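## Task

A wooden die rests loose on the palm of the up-turned hand. Using this hand alone (wrist camera, its post and the arm's final link count as hand), rotate the die until its orientation in the hand matches both goal pictures. Failure if the die contacts anything else or leaves the hand. To end: the die lies still on palm or fingers, clear of wrist, camera and post; palm points straight up; no hand motor shows moving or overload or is accumulating toward shutdown (a motor dead from the start is ignored); then declare done. The hand is opened on declaration, and the result must hold on the open hand; anything kept in place only by the robot does not count beyond lying on the open hand.

## Robot and tools

Robot: one six-joint Doosan M1013 arm carrying a right hand with 16 motors (index, middle, ring fingers with four hinges each, plus a four-hinge thumb). There is a single arm, so each call carries one row, not one per arm. The only camera is cam_wrist, a 616x616 fisheye on the wrist looking at the palm side. A fixed mast stands at the wrist on the palm side (hand-point x +0.05 to +0.10, z -0.16 to -0.11, reaching y = +0.06 m); the object must not rest against it.

Frames. Scene frame: origin on the table under the arm base, +z up, +y to the left when facing +x. Hand-point frame (a point in front of the palm where thumb and first two fingertips would pinch): +z runs out along straightened fingers, +x crosses the palm away from the thumb, +y points out of the palm face (palm surface at y = -0.062 m). Palm facing straight up means hand-point +y points along scene +z. Finger knuckles sit at z = -0.017 m; straight fingertips reach 0.139 m beyond.

Row layout (24 numbers, each in [-1, 1]): dx, dy, dz, rx, ry, rz, then the 16 hinge goals index_mcp, index_abd, index_pip, index_dip, middle_mcp, middle_abd, middle_pip, middle_dip, ring_mcp, ring_abd, ring_pip, ring_dip, thumb_cmc, thumb_axl, thumb_mcp, thumb_ipl, then current_limit, speed.
- dx..rz are an offset, not a pose: expressed in the hand point's own axes and counted from the hand-point pose in the most recent result that reported it (before any such result, or for later calls in the same reply, from where the robot is when the call begins). Scale: 1.0 = 0.6 m for dx, dy, dz and 180 degrees for the rotation vector rx, ry, rz. Every row counts from that same reference, not from the row before. All-zero offsets pull the hand back to the reference; they do not mean stay put.
- Hinge numbers are absolute goal angles, linear between each hinge's stops. Angles (deg) at +1 / -1 and the value that makes it straight: finger _mcp -18/+128, straight +0.75 (lower curls the finger at the knuckle); _abd -60/+60, straight 0.00 (lower swings the finger away from the thumb); _pip -29/+108, straight +0.58; _dip -21/+117, straight +0.70. thumb_cmc -20/+120, straight +0.71 (lower swings the thumb from beside the palm to in front of it); thumb_axl -27/+140, straight +0.68 (rolls the thumb); thumb_mcp -69/+109, straight +0.23; thumb_ipl -77/+108, straight +0.17. With thumb_axl straight, lowering thumb_mcp/ipl bends the thumb toward +z; with thumb_axl at -0.40 they bend it in the direction thumb_cmc swings.
- current_limit: -1 gives 0 mA, +1 gives 550 mA (floor 11 mA); it also caps hinge speed, and well below 0 a finger may not lift itself. speed: motor set-points travel at (speed+1)/2 of 5.9 rad/s. Both persist until rewritten; they begin at +0.4 and -0.6.

Tools.
- execute_actions: {"actions": [...], "pictures": bool}. An empty list just reports state. One item with "rows" (1 to 15 rows) and "steps" (1 to 15, default 15; each step 1/30 s, last row repeated if rows run out). One item with only "steps" (up to 300) is a wait measured from the previous result, reply time included. A refused call sends nothing.
- move: {"target": one 24-number row as above, "speed": 0.002 to 0.5 m/s, default 0.25; rotation up to twice that in rad/s}. Straight path lasting 0.5 to 10 s; hand numbers are sent at the start. It does not avoid obstacles and can overshoot its speed. Its result adds a move: line (done, off_target, moving, held, fault) with limits (paced = pose clipped; held = some steps blocked) and the remaining distance.
- wait: {"seconds": 0 to 10}, sends nothing new.
- zoom_image: {"camera": "cam_wrist", "region": [x0, y0, x1, y1]} in image pixels, top-left origin, at most 504x504.
- show_instructions: shows the goal pictures. read_manual: {"section": "licences"} gives licence text only.
- finished_scene: {"scene": 1 or 2}; ends that scene irreversibly and counts as saying done.

Results: hand-point position (m) and quaternion wxyz, plus linear and angular velocity, in the scene frame; joint positions and torques; hand_goal (goals written), hand_measured (actual hinge positions, same scale), hand_current_ma (positive pushes toward -1), hand_state per motor (moving, goal, blocked, overload), hand_current_limit, hand_speed; a Hand target line with the pose being driven toward. HELD marks steps whose command was partly or wholly withheld; pose unreachable means the clearance check altered the command. Each step's commanded pose is clipped to within 70 mm and 16 degrees of the measured one, so large offsets need several calls.

Cautions. Fingers press only while their goal lies past the object; repeating hand_measured as goals relaxes a grip, repeating hand_goal keeps it. A motor drawing 495 mA or more accumulates time; at 5 s it shuts down for 10 s, so avoid long hard squeezing. Contact torque at a joint's load limit (wrist joints 41.8 N m) or 144 N of outside force stops the arm for 10 s and drops the rest of the call; the hand then ignores new numbers. The arm is stiff, so do not drive it into firm objects. Keep motions slow so the loose object is not flung, dropped, or knocked to the table; occasional outside nudges can move it. MOTOR HOT warns of an impending over-temperature stop.

Each tool is called after "Emit:" by a JSON object that holds its "op" and its "data".

Reference images:

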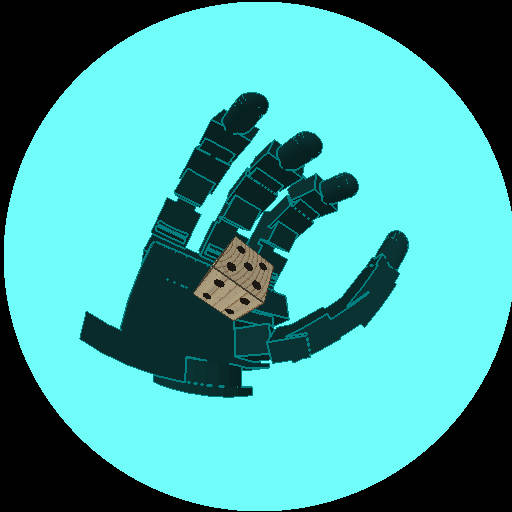

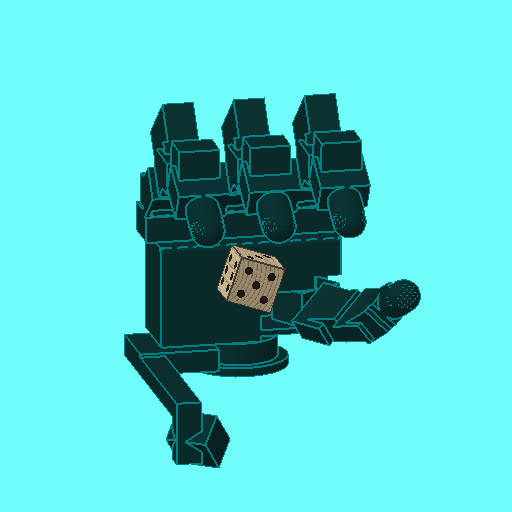

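## Session

Emit:
{"op": "execute_actions", "data": {"actions": []}}

Scene clock: 0.00 s of 4800.00 s.
end_effector_position=(+0.6960, -0.0060, +0.5759) hand_goal=(+0.046, +0.000, -0.008, +0.280, +0.046, +0.000, -0.008, +0.280, +0.046, +0.000, -0.008, +0.280, -0.104, +0.266, +0.032, -0.018) hand_measured=(+0.062, +0.000, -0.006, +0.282, +0.062, +0.000, -0.006, +0.282, +0.060, +0.000, -0.006, +0.282, -0.090, +0.270, +0.034, -0.016) hand_current_ma=(+87, +0, +13, +12, +83, +0, +15, +12, +84, +0, +13, +12, +71, +26, +13, +11) hand_state=(goal, goal, goal, goal, goal, goal, goal, goal, goal, goal, goal, goal, goal, goal, goal, goal) hand_current_limit=0.40 hand_speed=-0.60 end_effector_quat_wxyz=(+0.699, +0.706, +0.076, +0.086) end_effector_velocity=(-0.001, +0.001, -0.001) end_effector_angular_velocity=(-0.001, +0.002, +0.000)
Joint positions: [ 0.302  0.399  1.739 -1.523  1.629 -1.004]
Joint velocities: [ 0.001 -0.     0.002  0.     0.001 -0.   ]
Joint torques (N m, as the joint torque sensors report them, + toward a larger angle): no reading
Hand target: +0.696, -0.006, +0.576; +0.699, +0.706, +0.076, +0.086

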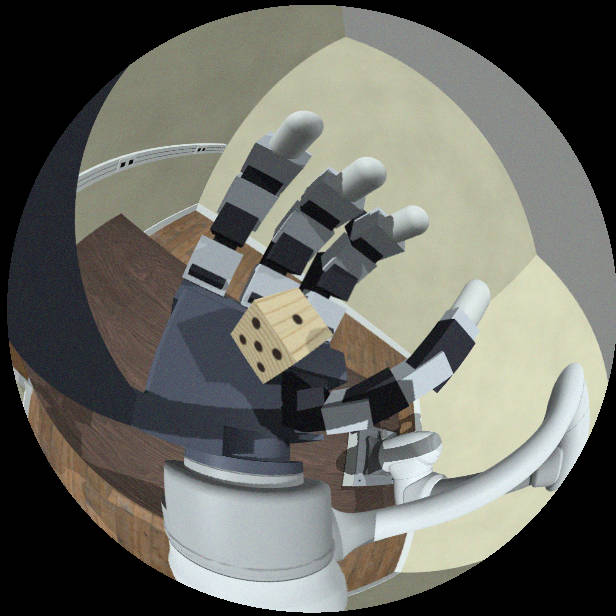

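Emit:
{"op": "zoom_image", "data": {"camera": "cam_wrist", "region": [200, 250, 380, 430]}}

Emit:
{"op": "show_instructions", "data": {}}

Region (200, 250, 380, 430) of cam_wrist's 616x616 image, scaled by 2.800, with more detail than that image has.

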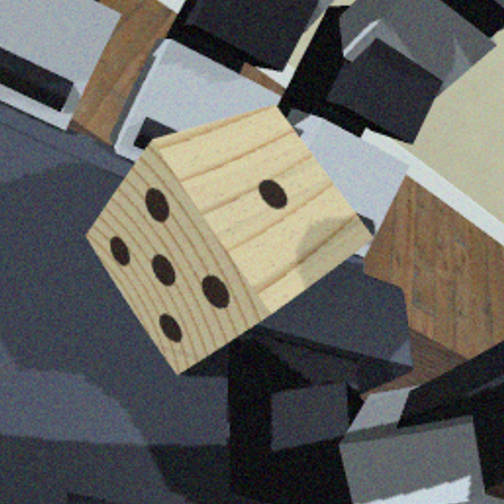

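Reference images for this scene: goal picture from the wrist camera place, goal picture looking into the palm.

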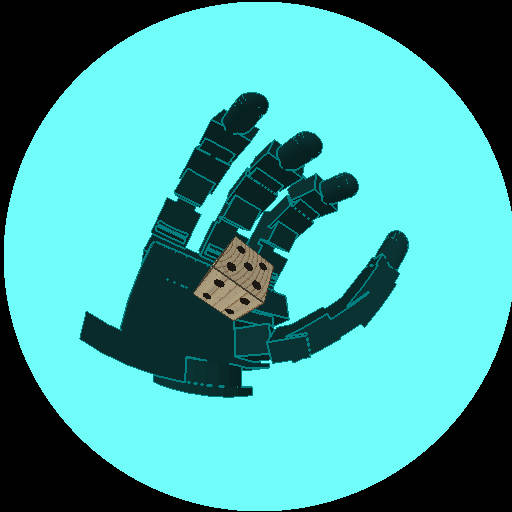

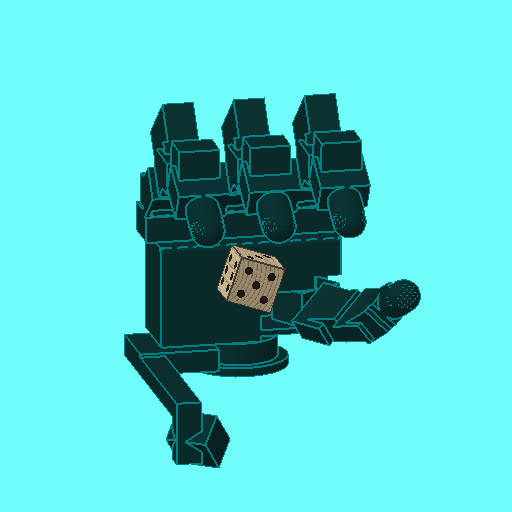

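Emit:
{"op": "move", "data": {"target": [0,0,0,0.25,0,0,-0.35,0,0.1,0.4,-0.35,0,0.1,0.4,-0.35,0,0.1,0.4,-0.104,0.266,0.032,-0.018,0.4,-0.6], "speed": 0.15}}

Scene clock: 39.43 s of 4800.00 s.
end_effector_position=(+0.6961, -0.0057, +0.5760) hand_goal=(-0.350, +0.000, +0.100, +0.400, -0.350, +0.000, +0.100, +0.400, -0.350, +0.000, +0.100, +0.400, -0.104, +0.266, +0.032, -0.018) hand_measured=(-0.342, +0.000, +0.098, +0.398, -0.342, +0.000, +0.098, +0.398, -0.342, +0.000, +0.098, +0.398, -0.094, +0.270, +0.030, -0.016) hand_current_ma=(+44, +0, -7, -14, +43, +0, -8, -14, +43, +0, -7, -14, +56, +26, -8, +7) hand_state=(goal, goal, goal, goal, goal, goal, goal, goal, goal, goal, goal, goal, goal, goal, goal, goal) hand_current_limit=0.40 hand_speed=-0.60 end_effector_quat_wxyz=(+0.376, +0.920, +0.103, +0.050) end_effector_velocity=(+0.000, -0.000, +0.001) end_effector_angular_velocity=(+0.007, +0.002, -0.000)
Joint positions: [ 0.281  0.272  1.523 -0.783  1.451 -1.376]
Joint velocities: [-0.002 -0.001 -0.003  0.007  0.001 -0.005]
Joint torques (N m, as the joint torque sensors report them, + toward a larger angle): [ -2.27 -64.22 -38.2    1.4    0.59   0.23]
Hand target: +0.696, -0.006, +0.576; +0.376, +0.920, +0.102, +0.050
Off the commanded pose: 0.000 m, 0 deg.
move: done

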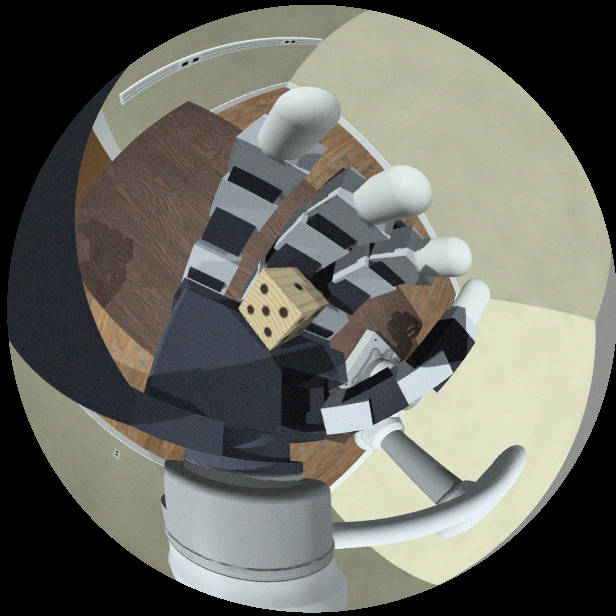

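Emit:
{"op": "zoom_image", "data": {"camera": "cam_wrist", "region": [190, 220, 390, 420]}}

Region (190, 220, 390, 420) of cam_wrist's 616x616 image, scaled by 2.520, with more detail than that image has.

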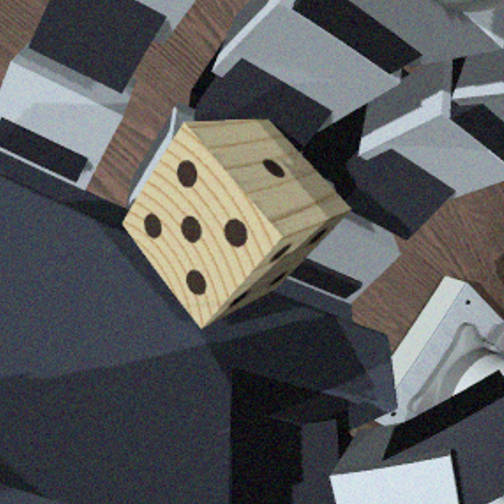

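Emit:
{"op": "move", "data": {"target": [0,0,0,0.08,0,0,-0.1,0,0.0,0.3,-0.42,0,0.1,0.4,-0.35,0,0.1,0.4,-0.104,0.266,0.032,-0.018,0.4,-0.7], "speed": 0.1}}

Emit:
{"op": "zoom_image", "data": {"camera": "cam_wrist", "region": [170, 180, 430, 440]}}

Scene clock: 59.13 s of 4800.00 s.
end_effector_position=(+0.6962, -0.0056, +0.5760) hand_goal=(-0.100, +0.000, +0.000, +0.300, -0.420, +0.000, +0.100, +0.400, -0.350, +0.000, +0.100, +0.400, -0.104, +0.266, +0.032, -0.018) hand_measured=(-0.090, +0.000, +0.006, +0.302, -0.398, +0.000, +0.098, +0.398, -0.342, +0.000, +0.100, +0.398, -0.096, +0.270, +0.030, -0.018) hand_current_ma=(+50, +0, +30, +14, +124, +0, -5, -13, +44, +0, -4, -13, +45, +26, -12, +6) hand_state=(goal, goal, goal, goal, blocked, goal, goal, goal, goal, goal, goal, goal, goal, goal, goal, goal) hand_current_limit=0.40 hand_speed=-0.70 end_effector_quat_wxyz=(+0.258, +0.959, +0.108, +0.037) end_effector_velocity=(-0.000, +0.000, +0.000) end_effector_angular_velocity=(+0.006, +0.002, +0.001)
Joint positions: [ 0.229  0.252  1.449 -0.53   1.462 -1.504]
Joint velocities: [-0.001 -0.    -0.002  0.007  0.001 -0.004]
Joint torques (N m, as the joint torque sensors report them, + toward a larger angle): [ -1.6  -65.34 -38.55   2.19   0.33  -0.33]
Hand target: +0.696, -0.006, +0.576; +0.258, +0.959, +0.108, +0.037
Off the commanded pose: 0.000 m, 0 deg.
move: done

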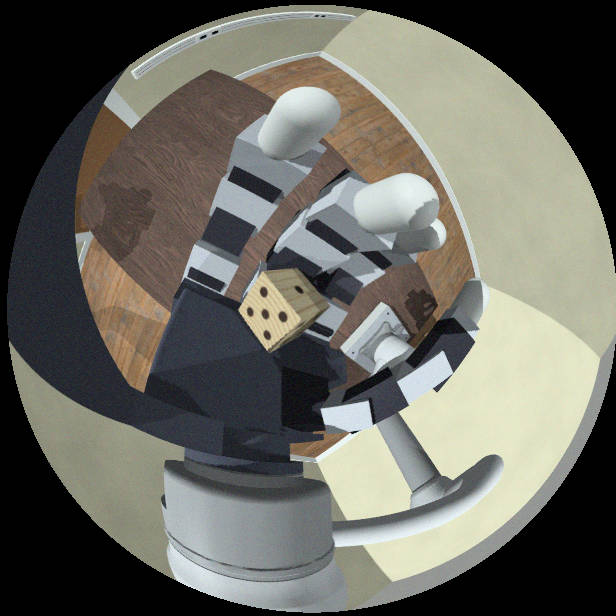

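Region (170, 180, 430, 440) of cam_wrist's 616x616 image, scaled by 1.938, with more detail than that image has.

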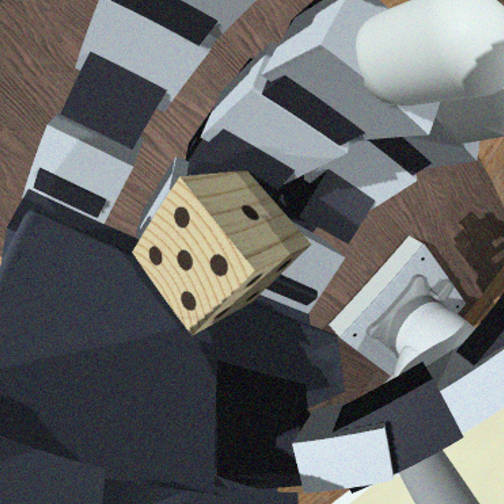

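Emit:
{"op": "move", "data": {"target": [0,0,0,0,0,0,-0.08,0,-0.2,0.3,-0.15,0,-0.2,0.3,-0.15,0,-0.2,0.3,-0.104,0.266,0.032,-0.018,0.4,-0.85]}}

Emit:
{"op": "zoom_image", "data": {"camera": "cam_wrist", "region": [170, 180, 430, 440]}}

Scene clock: 70.30 s of 4800.00 s.
end_effector_position=(+0.6961, -0.0056, +0.5761) hand_goal=(-0.080, +0.000, -0.200, +0.300, -0.150, +0.000, -0.200, +0.300, -0.150, +0.000, -0.200, +0.300, -0.104, +0.266, +0.032, -0.018) hand_measured=(-0.070, +0.000, -0.194, +0.302, -0.142, +0.000, -0.194, +0.302, -0.142, +0.000, -0.194, +0.302, -0.096, +0.270, +0.030, -0.018) hand_current_ma=(+52, +0, +34, +14, +44, +0, +35, +14, +45, +0, +32, +14, +44, +26, -12, +6) hand_state=(goal, goal, goal, goal, goal, goal, goal, goal, goal, goal, goal, goal, goal, goal, goal, goal) hand_current_limit=0.40 hand_speed=-0.85 end_effector_quat_wxyz=(+0.258, +0.959, +0.108, +0.037) end_effector_velocity=(+0.000, +0.001, +0.000) end_effector_angular_velocity=(-0.000, -0.000, +0.001)
Joint positions: [ 0.229  0.252  1.449 -0.53   1.462 -1.504]
Joint velocities: [ 0.001  0.    -0.    -0.     0.    -0.   ]
Joint torques (N m, as the joint torque sensors report them, + toward a larger angle): [ -1.07 -64.57 -39.     2.27   0.24  -0.17]
Hand target: +0.696, -0.006, +0.576; +0.258, +0.959, +0.108, +0.037
Off the commanded pose: 0.000 m, 0 deg.
move: done

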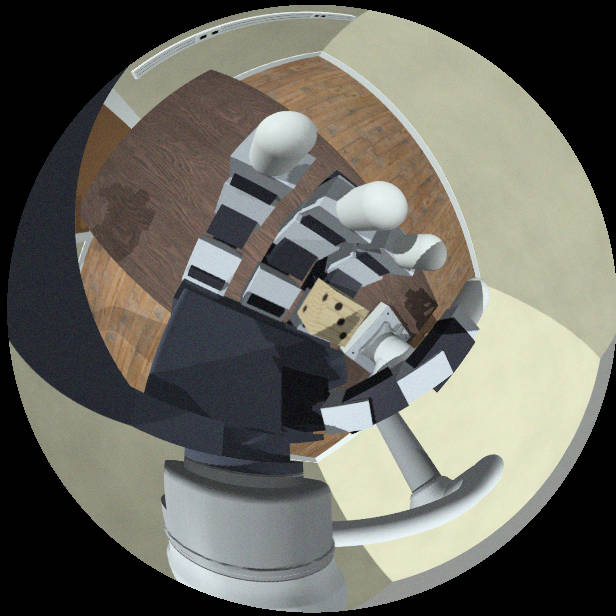

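Region (170, 180, 430, 440) of cam_wrist's 616x616 image, scaled by 1.938, with more detail than that image has.

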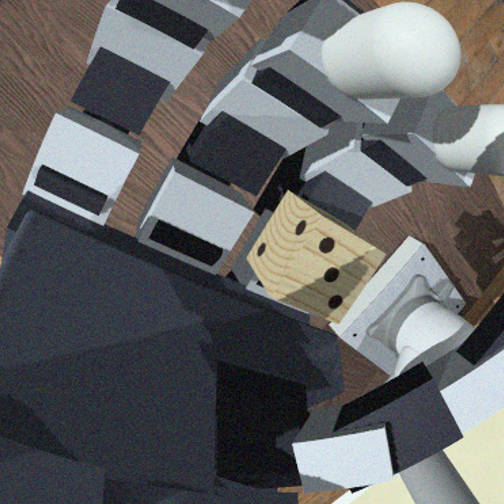

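Emit:
{"op": "move", "data": {"target": [0,0,0,0,-0.048,-0.028,-0.08,0,-0.2,0.3,-0.06,0,-0.2,0.3,-0.15,0,-0.2,0.3,-0.104,0.266,0.032,-0.018,0.4,-0.85], "speed": 0.06}}

Emit:
{"op": "zoom_image", "data": {"camera": "cam_wrist", "region": [220, 220, 420, 420]}}

Scene clock: 80.37 s of 4800.00 s.
end_effector_position=(+0.6961, -0.0056, +0.5760) hand_goal=(-0.080, +0.000, -0.200, +0.300, -0.060, +0.000, -0.200, +0.300, -0.150, +0.000, -0.200, +0.300, -0.104, +0.266, +0.032, -0.018) hand_measured=(-0.070, +0.000, -0.194, +0.302, -0.052, +0.000, -0.194, +0.302, -0.142, +0.000, -0.194, +0.302, -0.100, +0.270, +0.030, -0.018) hand_current_ma=(+53, +0, +34, +14, +45, +0, +34, +14, +45, +0, +32, +14, +25, +26, -16, +5) hand_state=(goal, goal, goal, goal, goal, goal, goal, goal, goal, goal, goal, goal, goal, goal, goal, goal) hand_current_limit=0.40 hand_speed=-0.85 end_effector_quat_wxyz=(+0.267, +0.954, +0.130, -0.046) end_effector_velocity=(+0.000, -0.001, +0.000) end_effector_angular_velocity=(-0.002, +0.005, -0.001)
Joint positions: [ 0.229  0.301  1.396 -0.527  1.615 -1.594]
Joint velocities: [-0.001  0.002 -0.002 -0.001  0.005 -0.003]
Joint torques (N m, as the joint torque sensors report them, + toward a larger angle): [ -2.19 -68.57 -37.5    2.25   0.93  -0.15]
Hand target: +0.696, -0.006, +0.576; +0.267, +0.954, +0.130, -0.047
Off the commanded pose: 0.000 m, 0 deg.
move: done

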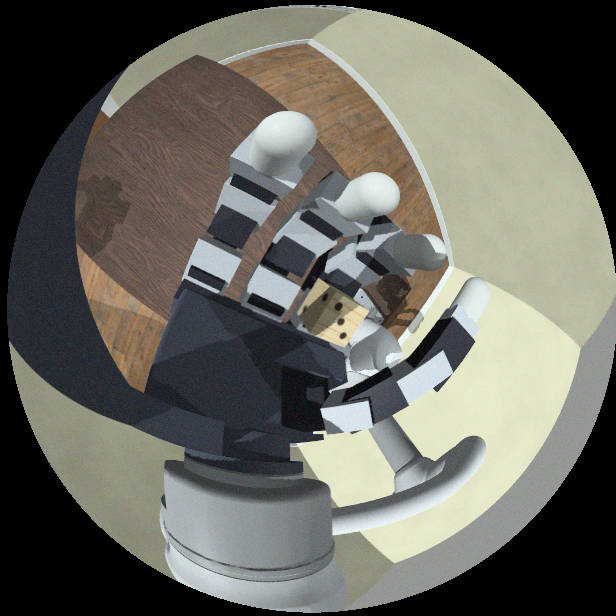

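Region (220, 220, 420, 420) of cam_wrist's 616x616 image, scaled by 2.520, with more detail than that image has.

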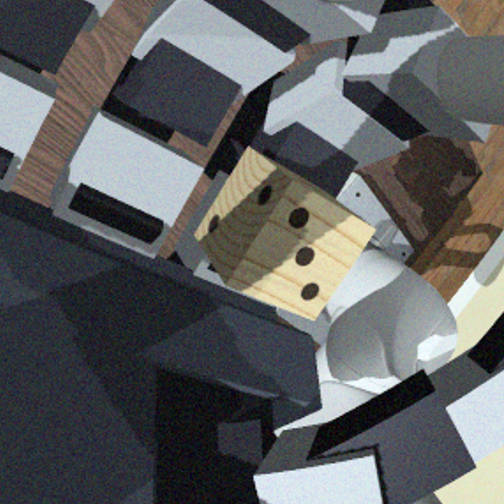

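Emit:
{"op": "move", "data": {"target": [0,0,0,-0.03,-0.096,-0.056,-0.08,0,-0.2,0.3,0.25,0,-0.5,0.3,-0.25,0,-0.2,0.3,-0.104,0.266,0.032,-0.018,0.4,-0.7], "speed": 0.06}}

Emit:
{"op": "zoom_image", "data": {"camera": "cam_wrist", "region": [180, 200, 400, 420]}}

Scene clock: 101.47 s of 4800.00 s.
end_effector_position=(+0.6961, -0.0057, +0.5760) hand_goal=(-0.080, +0.000, -0.200, +0.300, +0.250, +0.000, -0.500, +0.300, -0.250, +0.000, -0.200, +0.300, -0.104, +0.266, +0.032, -0.018) hand_measured=(-0.070, +0.000, -0.196, +0.302, +0.258, +0.000, -0.492, +0.302, -0.232, +0.000, -0.196, +0.302, -0.104, +0.270, +0.028, -0.018) hand_current_ma=(+53, +0, +29, +14, +46, +0, +35, +14, +113, -2, +23, +14, +2, +22, -20, +4) hand_state=(goal, goal, goal, goal, goal, goal, goal, goal, goal, goal, goal, goal, goal, goal, goal, goal) hand_current_limit=0.40 hand_speed=-0.70 end_effector_quat_wxyz=(+0.323, +0.907, +0.174, -0.206) end_effector_velocity=(+0.000, +0.000, -0.000) end_effector_angular_velocity=(-0.003, +0.007, +0.001)
Joint positions: [ 0.247  0.391  1.356 -0.642  1.873 -1.748]
Joint velocities: [ 0.001  0.002  0.    -0.003  0.005 -0.004]
Joint torques (N m, as the joint torque sensors report them, + toward a larger angle): [ -0.91 -79.68 -37.54   2.15   1.26  -0.37]
Hand target: +0.696, -0.006, +0.576; +0.323, +0.907, +0.174, -0.206
Off the commanded pose: 0.000 m, 0 deg.
move: done

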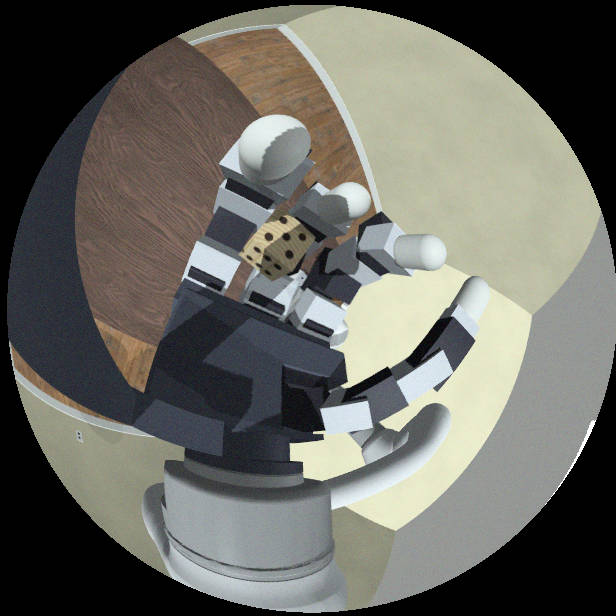

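Region (180, 200, 400, 420) of cam_wrist's 616x616 image, scaled by 2.291, with more detail than that image has.

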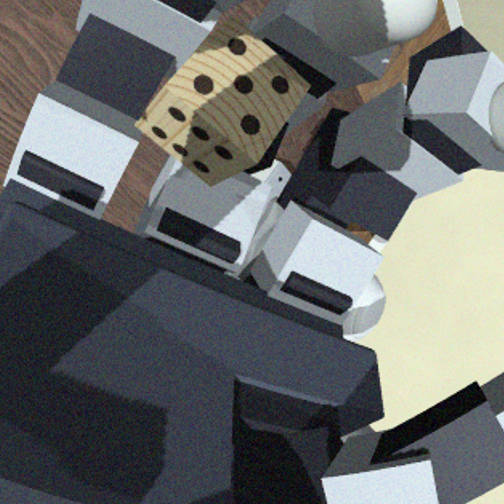

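Emit:
{"op": "move", "data": {"target": [0,0,0,-0.19,0.055,0.098,0.1,0,-0.2,0.3,0.35,0,-0.4,0.3,0.05,0,-0.2,0.3,-0.104,0.266,0.032,-0.018,0.4,-0.9], "speed": 0.1}}

Emit:
{"op": "zoom_image", "data": {"camera": "cam_wrist", "region": [180, 200, 400, 420]}}

Scene clock: 118.00 s of 4800.00 s.
end_effector_position=(+0.6960, -0.0058, +0.5759) hand_goal=(+0.100, +0.000, -0.200, +0.300, +0.350, +0.000, -0.400, +0.300, +0.050, +0.000, -0.200, +0.300, -0.104, +0.266, +0.032, -0.018) hand_measured=(+0.108, +0.000, -0.196, +0.302, +0.360, +0.000, -0.400, +0.302, +0.056, +0.000, -0.196, +0.302, -0.104, +0.270, +0.028, -0.018) hand_current_ma=(+41, +0, +19, +13, +51, +0, +1, +13, +34, -2, +17, +13, +3, +22, -20, +4) hand_state=(goal, goal, goal, goal, goal, goal, goal, goal, goal, goal, goal, goal, goal, goal, goal, goal) hand_current_limit=0.40 hand_speed=-0.90 end_effector_quat_wxyz=(+0.585, +0.803, +0.114, -0.017) end_effector_velocity=(-0.000, +0.000, -0.000) end_effector_angular_velocity=(-0.004, -0.003, +0.002)
Joint positions: [ 0.316  0.364  1.631 -1.193  1.623 -1.291]
Joint velocities: [ 0.     0.     0.002 -0.005 -0.001  0.004]
Joint torques (N m, as the joint torque sensors report them, + toward a larger angle): [ -1.08 -71.   -32.74  -0.67   1.43  -0.63]
Hand target: +0.696, -0.006, +0.576; +0.585, +0.803, +0.114, -0.017
Off the commanded pose: 0.000 m, 0 deg.
move: done

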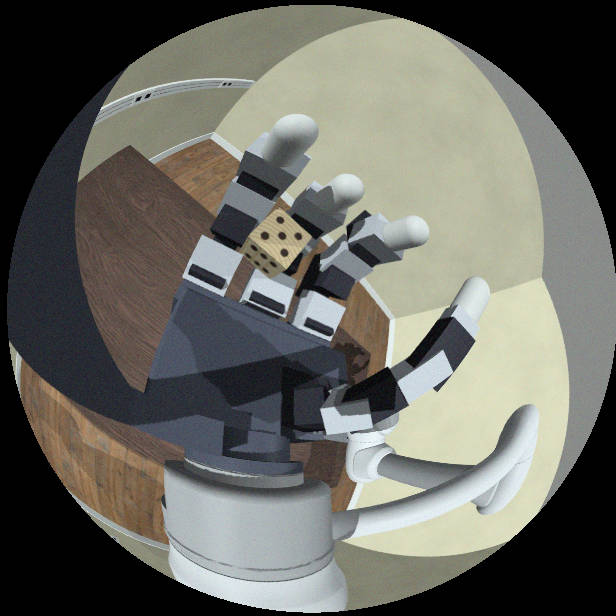

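Region (180, 200, 400, 420) of cam_wrist's 616x616 image, scaled by 2.291, with more detail than that image has.

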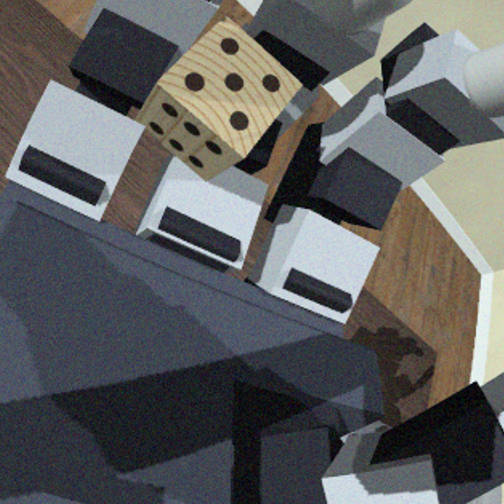

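Emit:
{"op": "move", "data": {"target": [0,0,0,-0.102,0.0295,0.053,0.25,0,-0.1,0.3,0.45,0,-0.4,0.3,0.25,0,-0.1,0.3,-0.104,0.266,0.032,-0.018,0.4,-0.9], "speed": 0.1}}

Emit:
{"op": "zoom_image", "data": {"camera": "cam_wrist", "region": [180, 200, 400, 420]}}

Scene clock: 126.97 s of 4800.00 s.
end_effector_position=(+0.6960, -0.0059, +0.5759) hand_goal=(+0.250, +0.000, -0.100, +0.300, +0.450, +0.000, -0.400, +0.300, +0.250, +0.000, -0.100, +0.300, -0.104, +0.266, +0.032, -0.018) hand_measured=(+0.258, +0.000, -0.102, +0.302, +0.458, +0.000, -0.400, +0.302, +0.256, +0.000, -0.102, +0.302, -0.102, +0.270, +0.030, -0.018) hand_current_ma=(+40, +0, -8, +13, +49, +0, +1, +13, +35, -2, -9, +13, +15, +22, -18, +4) hand_state=(goal, goal, goal, goal, goal, goal, goal, goal, goal, goal, goal, goal, goal, goal, goal, goal) hand_current_limit=0.40 hand_speed=-0.90 end_effector_quat_wxyz=(+0.699, +0.706, +0.075, +0.087) end_effector_velocity=(-0.000, -0.001, -0.000) end_effector_angular_velocity=(-0.005, -0.004, -0.000)
Joint positions: [ 0.302  0.399  1.739 -1.523  1.628 -1.003]
Joint velocities: [-0.003  0.001  0.002 -0.006  0.001  0.005]
Joint torques (N m, as the joint torque sensors report them, + toward a larger angle): [ -2.67 -71.46 -30.19  -1.79   1.57  -0.41]
Hand target: +0.696, -0.006, +0.576; +0.699, +0.706, +0.075, +0.087
Off the commanded pose: 0.000 m, 0 deg.
move: done

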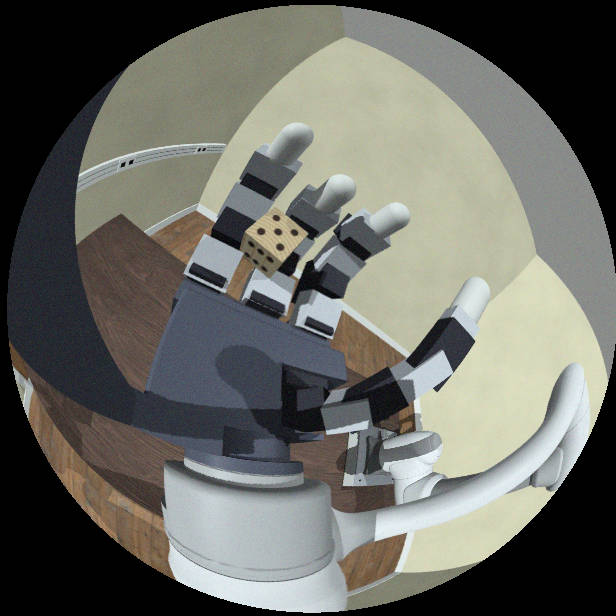

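Region (180, 200, 400, 420) of cam_wrist's 616x616 image, scaled by 2.291, with more detail than that image has.

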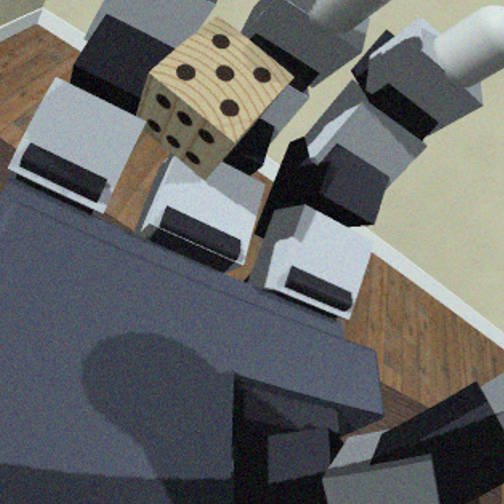

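Emit:
{"op": "move", "data": {"target": [0,0,0,0,0,0,0.25,0,-0.1,0.3,0.32,0,-0.65,0.2,0.25,0,-0.1,0.3,-0.104,0.266,0.032,-0.018,0.4,-0.88]}}

Emit:
{"op": "zoom_image", "data": {"camera": "cam_wrist", "region": [180, 200, 400, 420]}}

Scene clock: 134.47 s of 4800.00 s.
end_effector_position=(+0.6960, -0.0060, +0.5759) hand_goal=(+0.250, +0.000, -0.100, +0.300, +0.320, +0.000, -0.650, +0.200, +0.250, +0.000, -0.100, +0.300, -0.104, +0.266, +0.032, -0.018) hand_measured=(+0.258, +0.000, -0.102, +0.302, +0.336, +0.000, -0.648, +0.202, +0.256, +0.000, -0.102, +0.302, -0.102, +0.270, +0.030, -0.018) hand_current_ma=(+40, +0, -8, +13, +91, +0, +8, +11, +35, -2, -9, +13, +15, +22, -17, +4) hand_state=(goal, goal, goal, goal, goal, goal, goal, goal, goal, goal, goal, goal, goal, goal, goal, goal) hand_current_limit=0.40 hand_speed=-0.88 end_effector_quat_wxyz=(+0.699, +0.706, +0.075, +0.087) end_effector_velocity=(+0.000, -0.000, +0.001) end_effector_angular_velocity=(+0.001, -0.002, -0.000)
Joint positions: [ 0.302  0.399  1.739 -1.523  1.628 -1.003]
Joint velocities: [-0.001 -0.    -0.002 -0.    -0.001  0.001]
Joint torques (N m, as the joint torque sensors report them, + toward a larger angle): [ -1.27 -71.4  -30.6   -1.96   1.54   0.04]
Hand target: +0.696, -0.006, +0.576; +0.699, +0.706, +0.075, +0.087
Off the commanded pose: 0.000 m, 0 deg.
move: done

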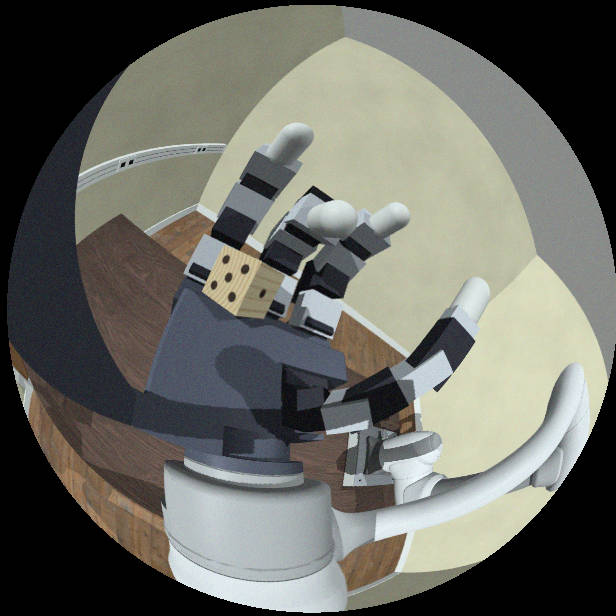

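Region (180, 200, 400, 420) of cam_wrist's 616x616 image, scaled by 2.291, with more detail than that image has.

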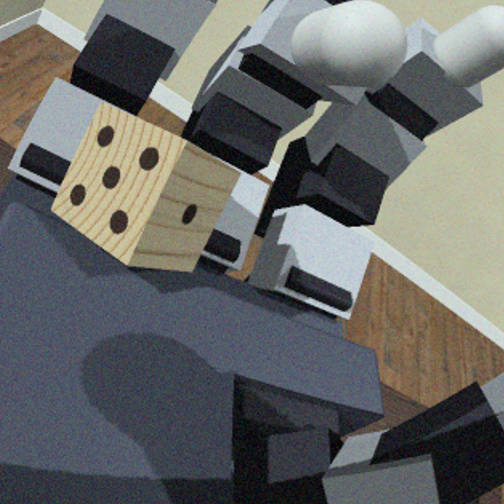

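Emit:
{"op": "move", "data": {"target": [0,0,0,0.07,0,0.08,0.15,0,-0.1,0.3,0.6,0,-0.5,0.2,0.0,0,-0.1,0.3,-0.104,0.266,0.032,-0.018,0.4,-0.85], "speed": 0.08}}

Emit:
{"op": "zoom_image", "data": {"camera": "cam_wrist", "region": [180, 200, 400, 420]}}

Scene clock: 151.53 s of 4800.00 s.
end_effector_position=(+0.6960, -0.0059, +0.5759) hand_goal=(+0.150, +0.000, -0.100, +0.300, +0.600, +0.000, -0.500, +0.200, +0.000, +0.000, -0.100, +0.300, -0.104, +0.266, +0.032, -0.018) hand_measured=(+0.168, +0.000, -0.102, +0.302, +0.606, +0.000, -0.502, +0.202, +0.014, +0.000, -0.102, +0.302, -0.100, +0.270, +0.030, -0.018) hand_current_ma=(+101, +0, -8, +13, +38, +0, -10, +11, +88, -2, -9, +12, +27, +22, -17, +4) hand_state=(goal, goal, goal, goal, goal, goal, goal, goal, goal, goal, goal, goal, goal, goal, goal, goal) hand_current_limit=0.40 hand_speed=-0.85 end_effector_quat_wxyz=(+0.601, +0.782, -0.004, +0.164) end_effector_velocity=(-0.000, -0.000, +0.000) end_effector_angular_velocity=(+0.005, -0.004, -0.001)
Joint positions: [ 0.316  0.369  1.651 -1.341  1.526 -0.865]
Joint velocities: [-0.    -0.001 -0.001  0.003 -0.001  0.003]
Joint torques (N m, as the joint torque sensors report them, + toward a larger angle): [ -1.62 -70.3  -33.33  -1.18   1.4   -0.01]
Hand target: +0.696, -0.006, +0.576; +0.601, +0.782, -0.005, +0.165
Off the commanded pose: 0.000 m, 0 deg.
move: done

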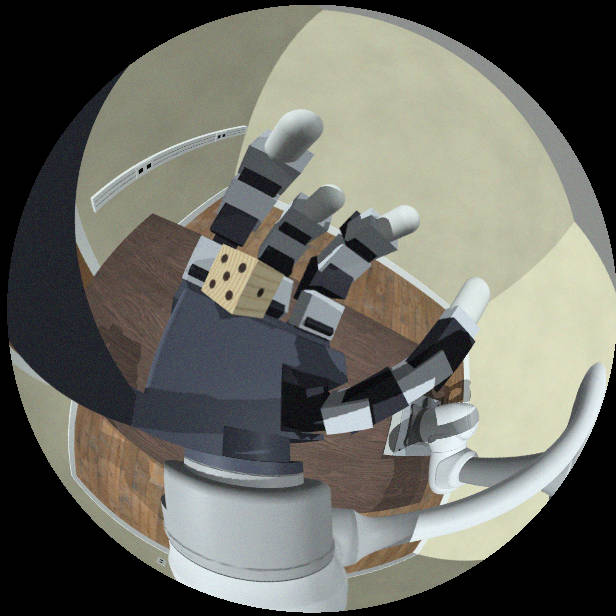

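Region (180, 200, 400, 420) of cam_wrist's 616x616 image, scaled by 2.291, with more detail than that image has.

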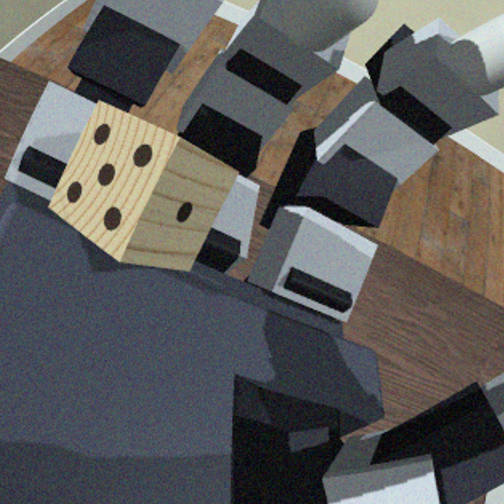

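Emit:
{"op": "move", "data": {"target": [0,0,0,0.12,0,0.05,0.05,0,-0.2,0.3,0.45,0,-0.6,0.2,0.1,0,-0.2,0.3,-0.104,0.266,0.032,-0.018,0.4,-0.85], "speed": 0.07}}

Emit:
{"op": "zoom_image", "data": {"camera": "cam_wrist", "region": [180, 180, 400, 400]}}

Scene clock: 166.63 s of 4800.00 s.
end_effector_position=(+0.6961, -0.0057, +0.5759) hand_goal=(+0.050, +0.000, -0.200, +0.300, +0.450, +0.000, -0.600, +0.200, +0.100, +0.000, -0.200, +0.300, -0.104, +0.266, +0.032, -0.018) hand_measured=(+0.070, +0.000, -0.198, +0.302, +0.470, +0.000, -0.596, +0.202, +0.106, +0.000, -0.196, +0.302, -0.098, +0.270, +0.030, -0.018) hand_current_ma=(+103, +0, +15, +12, +112, +0, +17, +11, +38, -2, +17, +12, +29, +22, -17, +4) hand_state=(goal, goal, goal, goal, blocked, goal, goal, goal, goal, goal, goal, goal, goal, goal, goal, goal) hand_current_limit=0.40 hand_speed=-0.85 end_effector_quat_wxyz=(+0.430, +0.878, -0.035, +0.209) end_effector_velocity=(-0.000, -0.001, -0.001) end_effector_angular_velocity=(+0.007, -0.000, +0.001)
Joint positions: [ 0.304  0.278  1.583 -1.029  1.335 -0.904]
Joint velocities: [-0.001 -0.002  0.001  0.006 -0.005 -0.001]
Joint torques (N m, as the joint torque sensors report them, + toward a larger angle): [ -1.43 -66.83 -35.67  -0.11   0.62  -0.42]
Hand target: +0.696, -0.006, +0.576; +0.429, +0.878, -0.035, +0.209
Off the commanded pose: 0.000 m, 0 deg.
move: done

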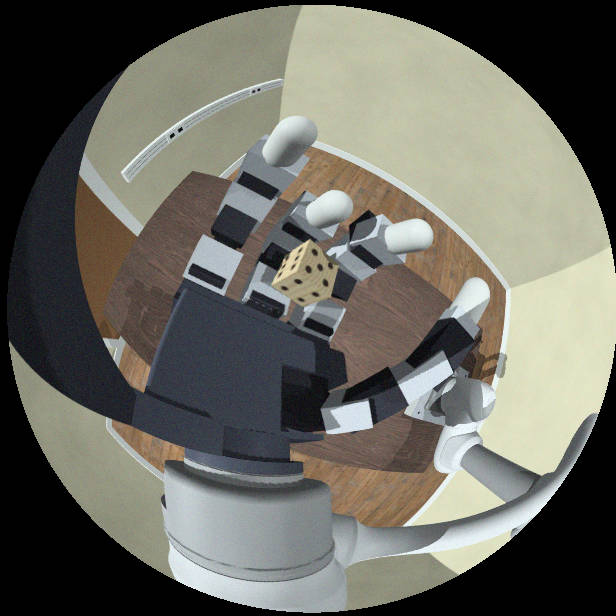

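Region (180, 180, 400, 400) of cam_wrist's 616x616 image, scaled by 2.291, with more detail than that image has.

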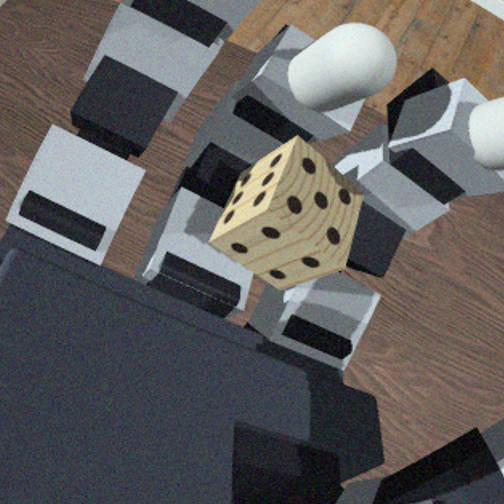

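Emit:
{"op": "move", "data": {"target": [0,0,0,-0.189,-0.0096,-0.13,0.56,0,-0.2,0.3,0.6,0,-0.4,0.2,0.5,0,-0.2,0.3,-0.104,0.266,0.032,-0.018,0.4,-0.95], "speed": 0.1}}

Emit:
{"op": "zoom_image", "data": {"camera": "cam_wrist", "region": [180, 180, 400, 400]}}

Scene clock: 180.73 s of 4800.00 s.
end_effector_position=(+0.6960, -0.0060, +0.5759) hand_goal=(+0.560, +0.000, -0.200, +0.300, +0.600, +0.000, -0.400, +0.200, +0.500, +0.000, -0.200, +0.300, -0.104, +0.266, +0.032, -0.018) hand_measured=(+0.568, +0.000, -0.198, +0.302, +0.608, +0.000, -0.402, +0.202, +0.506, +0.000, -0.196, +0.302, -0.098, +0.270, +0.030, -0.018) hand_current_ma=(+44, +0, +15, +12, +46, +0, -7, +11, +41, -2, +17, +12, +30, +22, -17, +4) hand_state=(goal, goal, goal, goal, goal, goal, goal, goal, goal, goal, goal, goal, goal, goal, goal, goal) hand_current_limit=0.40 hand_speed=-0.95 end_effector_quat_wxyz=(+0.698, +0.707, +0.076, +0.086) end_effector_velocity=(-0.000, -0.001, +0.000) end_effector_angular_velocity=(-0.000, -0.001, -0.002)
Joint positions: [ 0.302  0.398  1.739 -1.522  1.627 -1.004]
Joint velocities: [-0.001 -0.    -0.     0.001  0.001  0.   ]
Joint torques (N m, as the joint torque sensors report them, + toward a larger angle): [ -1.16 -72.22 -30.12  -1.85   1.52  -0.38]
Hand target: +0.696, -0.006, +0.576; +0.698, +0.707, +0.076, +0.086
Off the commanded pose: 0.000 m, 0 deg.
move: done

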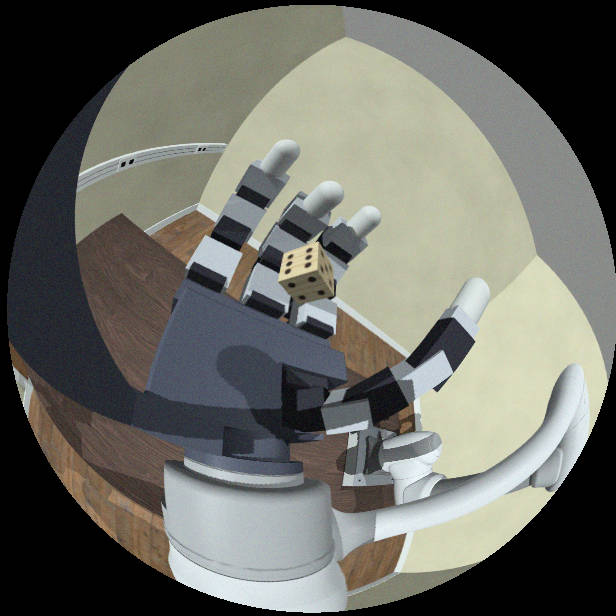

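Region (180, 180, 400, 400) of cam_wrist's 616x616 image, scaled by 2.291, with more detail than that image has.

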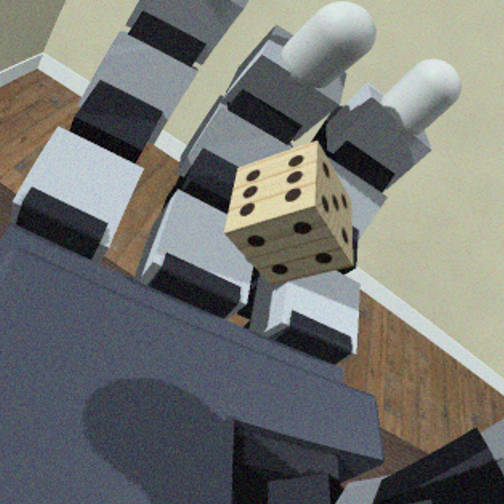

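Emit:
{"op": "move", "data": {"target": [0,0,0,0.04,0,-0.09,0.2,0,-0.2,0.3,0.62,0,-0.4,0.2,0.3,0,-0.2,0.3,-0.104,0.266,0.032,-0.018,0.4,-0.93], "speed": 0.06}}

Emit:
{"op": "zoom_image", "data": {"camera": "cam_wrist", "region": [180, 180, 400, 400]}}

Scene clock: 189.23 s of 4800.00 s.
end_effector_position=(+0.6960, -0.0059, +0.5759) hand_goal=(+0.200, +0.000, -0.200, +0.300, +0.620, +0.000, -0.400, +0.200, +0.300, +0.000, -0.200, +0.300, -0.104, +0.266, +0.032, -0.018) hand_measured=(+0.220, +0.000, -0.198, +0.302, +0.628, +0.000, -0.402, +0.202, +0.318, +0.000, -0.196, +0.302, -0.098, +0.270, +0.030, -0.018) hand_current_ma=(+109, +0, +15, +12, +44, +0, -7, +11, +111, -2, +17, +12, +30, +22, -17, +4) hand_state=(blocked, goal, goal, goal, goal, goal, goal, goal, goal, goal, goal, goal, goal, goal, goal, goal) hand_current_limit=0.40 hand_speed=-0.93 end_effector_quat_wxyz=(+0.658, +0.731, +0.180, -0.018) end_effector_velocity=(+0.000, +0.001, +0.000) end_effector_angular_velocity=(+0.000, +0.005, +0.003)
Joint positions: [ 0.317  0.347  1.753 -1.401  1.594 -1.317]
Joint velocities: [ 0.002 -0.001 -0.     0.001 -0.    -0.005]
Joint torques (N m, as the joint torque sensors report them, + toward a larger angle): [ -1.07 -66.9  -31.46  -1.5    1.47  -0.28]
Hand target: +0.696, -0.006, +0.576; +0.658, +0.731, +0.180, -0.018
Off the commanded pose: 0.000 m, 0 deg.
move: done

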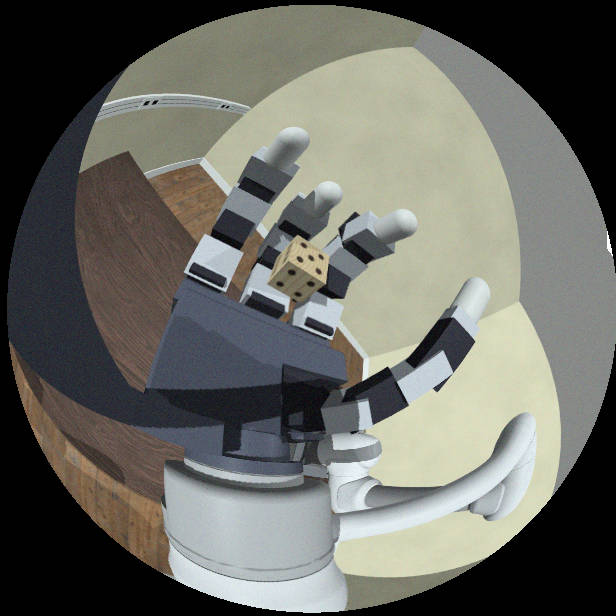

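Region (180, 180, 400, 400) of cam_wrist's 616x616 image, scaled by 2.291, with more detail than that image has.

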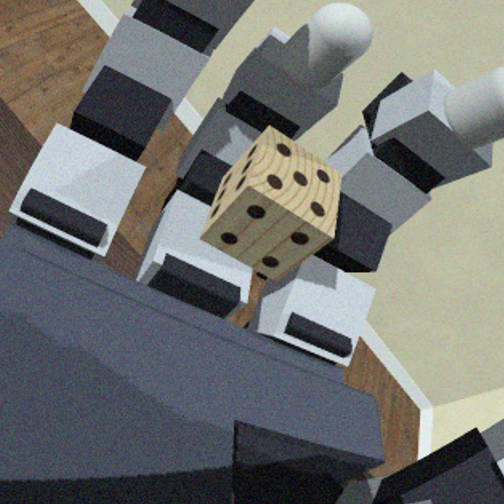

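Emit:
{"op": "move", "data": {"target": [0,0,0,0,0,-0.03,0.2,-0.3,-0.2,0.3,0.62,0,-0.4,0.2,0.3,0,-0.2,0.3,-0.104,0.266,0.032,-0.018,0.4,-0.9], "speed": 0.05}}

Emit:
{"op": "zoom_image", "data": {"camera": "cam_wrist", "region": [180, 180, 400, 400]}}

Scene clock: 197.70 s of 4800.00 s.
end_effector_position=(+0.6960, -0.0059, +0.5760) hand_goal=(+0.200, -0.300, -0.200, +0.300, +0.620, +0.000, -0.400, +0.200, +0.300, +0.000, -0.200, +0.300, -0.104, +0.266, +0.032, -0.018) hand_measured=(+0.220, -0.298, -0.198, +0.302, +0.628, +0.000, -0.402, +0.202, +0.318, +0.000, -0.196, +0.302, -0.098, +0.270, +0.030, -0.018) hand_current_ma=(+105, +5, +15, +12, +44, +0, -7, +11, +110, -2, +17, +12, +28, +21, -17, +4) hand_state=(goal, goal, goal, goal, goal, goal, goal, goal, goal, goal, goal, goal, goal, goal, goal, goal) hand_current_limit=0.40 hand_speed=-0.90 end_effector_quat_wxyz=(+0.656, +0.722, +0.214, -0.048) end_effector_velocity=(-0.000, +0.001, -0.000) end_effector_angular_velocity=(+0.000, +0.003, +0.001)
Joint positions: [ 0.318  0.335  1.77  -1.4    1.594 -1.407]
Joint velocities: [ 0.002 -0.     0.     0.001 -0.    -0.002]
Joint torques (N m, as the joint torque sensors report them, + toward a larger angle): [ -2.51 -65.8  -32.33  -1.4    1.69  -0.19]
Hand target: +0.696, -0.006, +0.576; +0.656, +0.722, +0.214, -0.049
Off the commanded pose: 0.000 m, 0 deg.
move: done

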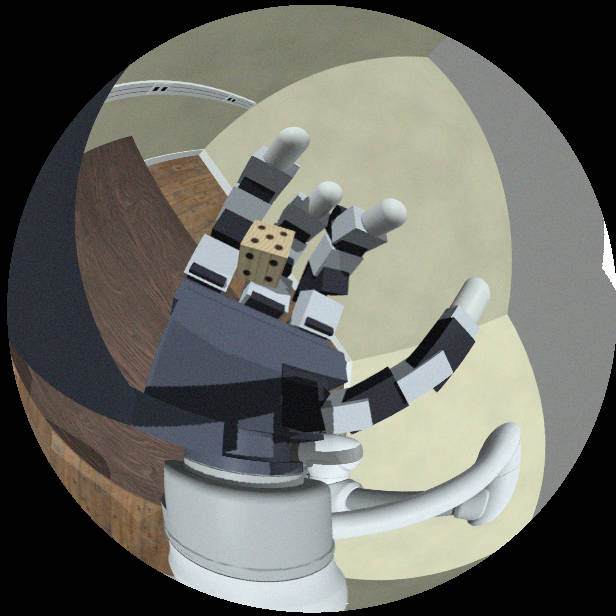

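Region (180, 180, 400, 400) of cam_wrist's 616x616 image, scaled by 2.291, with more detail than that image has.

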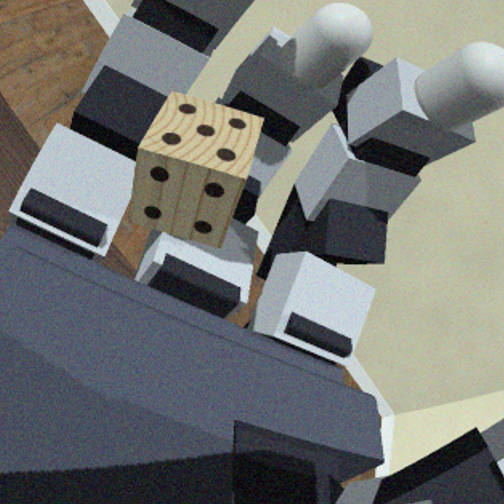

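Emit:
{"op": "move", "data": {"target": [0,0,0,-0.041,-0.002,0.119,0.3,0,-0.2,0.3,0.7,0,-0.35,0.2,0.3,0.2,-0.2,0.3,-0.104,0.266,0.032,-0.018,0.4,-0.93], "speed": 0.08}}

Emit:
{"op": "zoom_image", "data": {"camera": "cam_wrist", "region": [180, 180, 400, 400]}}

Scene clock: 209.83 s of 4800.00 s.
end_effector_position=(+0.6960, -0.0060, +0.5759) hand_goal=(+0.300, +0.000, -0.200, +0.300, +0.700, +0.000, -0.350, +0.200, +0.300, +0.200, -0.200, +0.300, -0.104, +0.266, +0.032, -0.018) hand_measured=(+0.306, -0.004, -0.198, +0.302, +0.708, +0.000, -0.352, +0.202, +0.318, +0.198, -0.196, +0.302, -0.098, +0.270, +0.030, -0.018) hand_current_ma=(+35, -15, +15, +12, +44, +0, -7, +11, +108, -13, +17, +12, +27, +21, -17, +4) hand_state=(goal, goal, goal, goal, goal, goal, goal, goal, goal, goal, goal, goal, goal, goal, goal, goal) hand_current_limit=0.40 hand_speed=-0.93 end_effector_quat_wxyz=(+0.699, +0.705, +0.077, +0.086) end_effector_velocity=(-0.000, -0.000, +0.000) end_effector_angular_velocity=(-0.002, -0.007, -0.003)
Joint positions: [ 0.302  0.399  1.74  -1.525  1.628 -1.006]
Joint velocities: [-0.001  0.001 -0.001 -0.002  0.003  0.007]
Joint torques (N m, as the joint torque sensors report them, + toward a larger angle): [ -1.98 -71.03 -30.63  -1.7    1.54  -0.02]
Hand target: +0.696, -0.006, +0.576; +0.699, +0.705, +0.077, +0.086
Off the commanded pose: 0.000 m, 0 deg.
move: done

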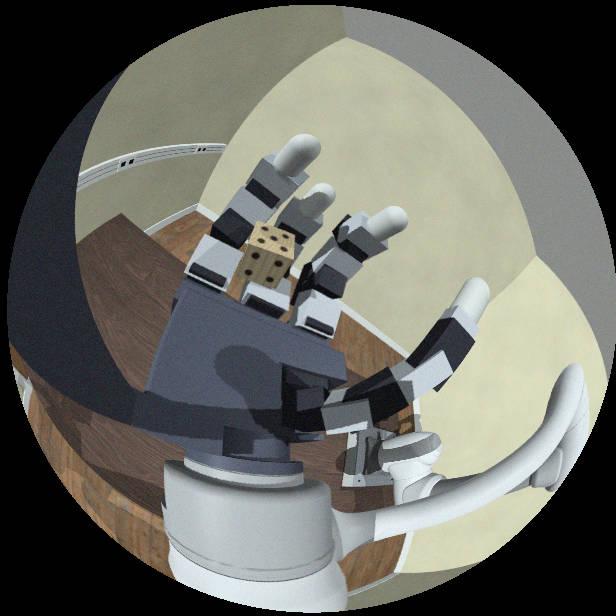

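Region (180, 180, 400, 400) of cam_wrist's 616x616 image, scaled by 2.291, with more detail than that image has.

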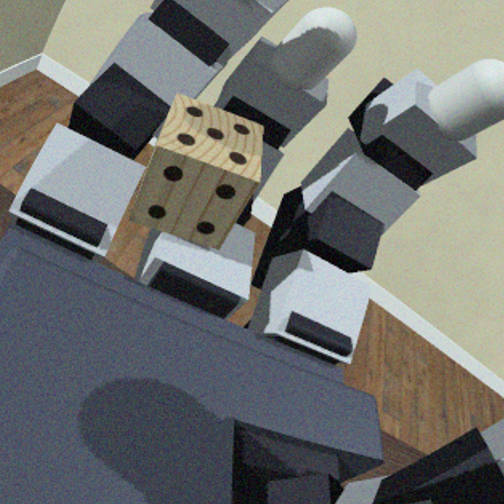

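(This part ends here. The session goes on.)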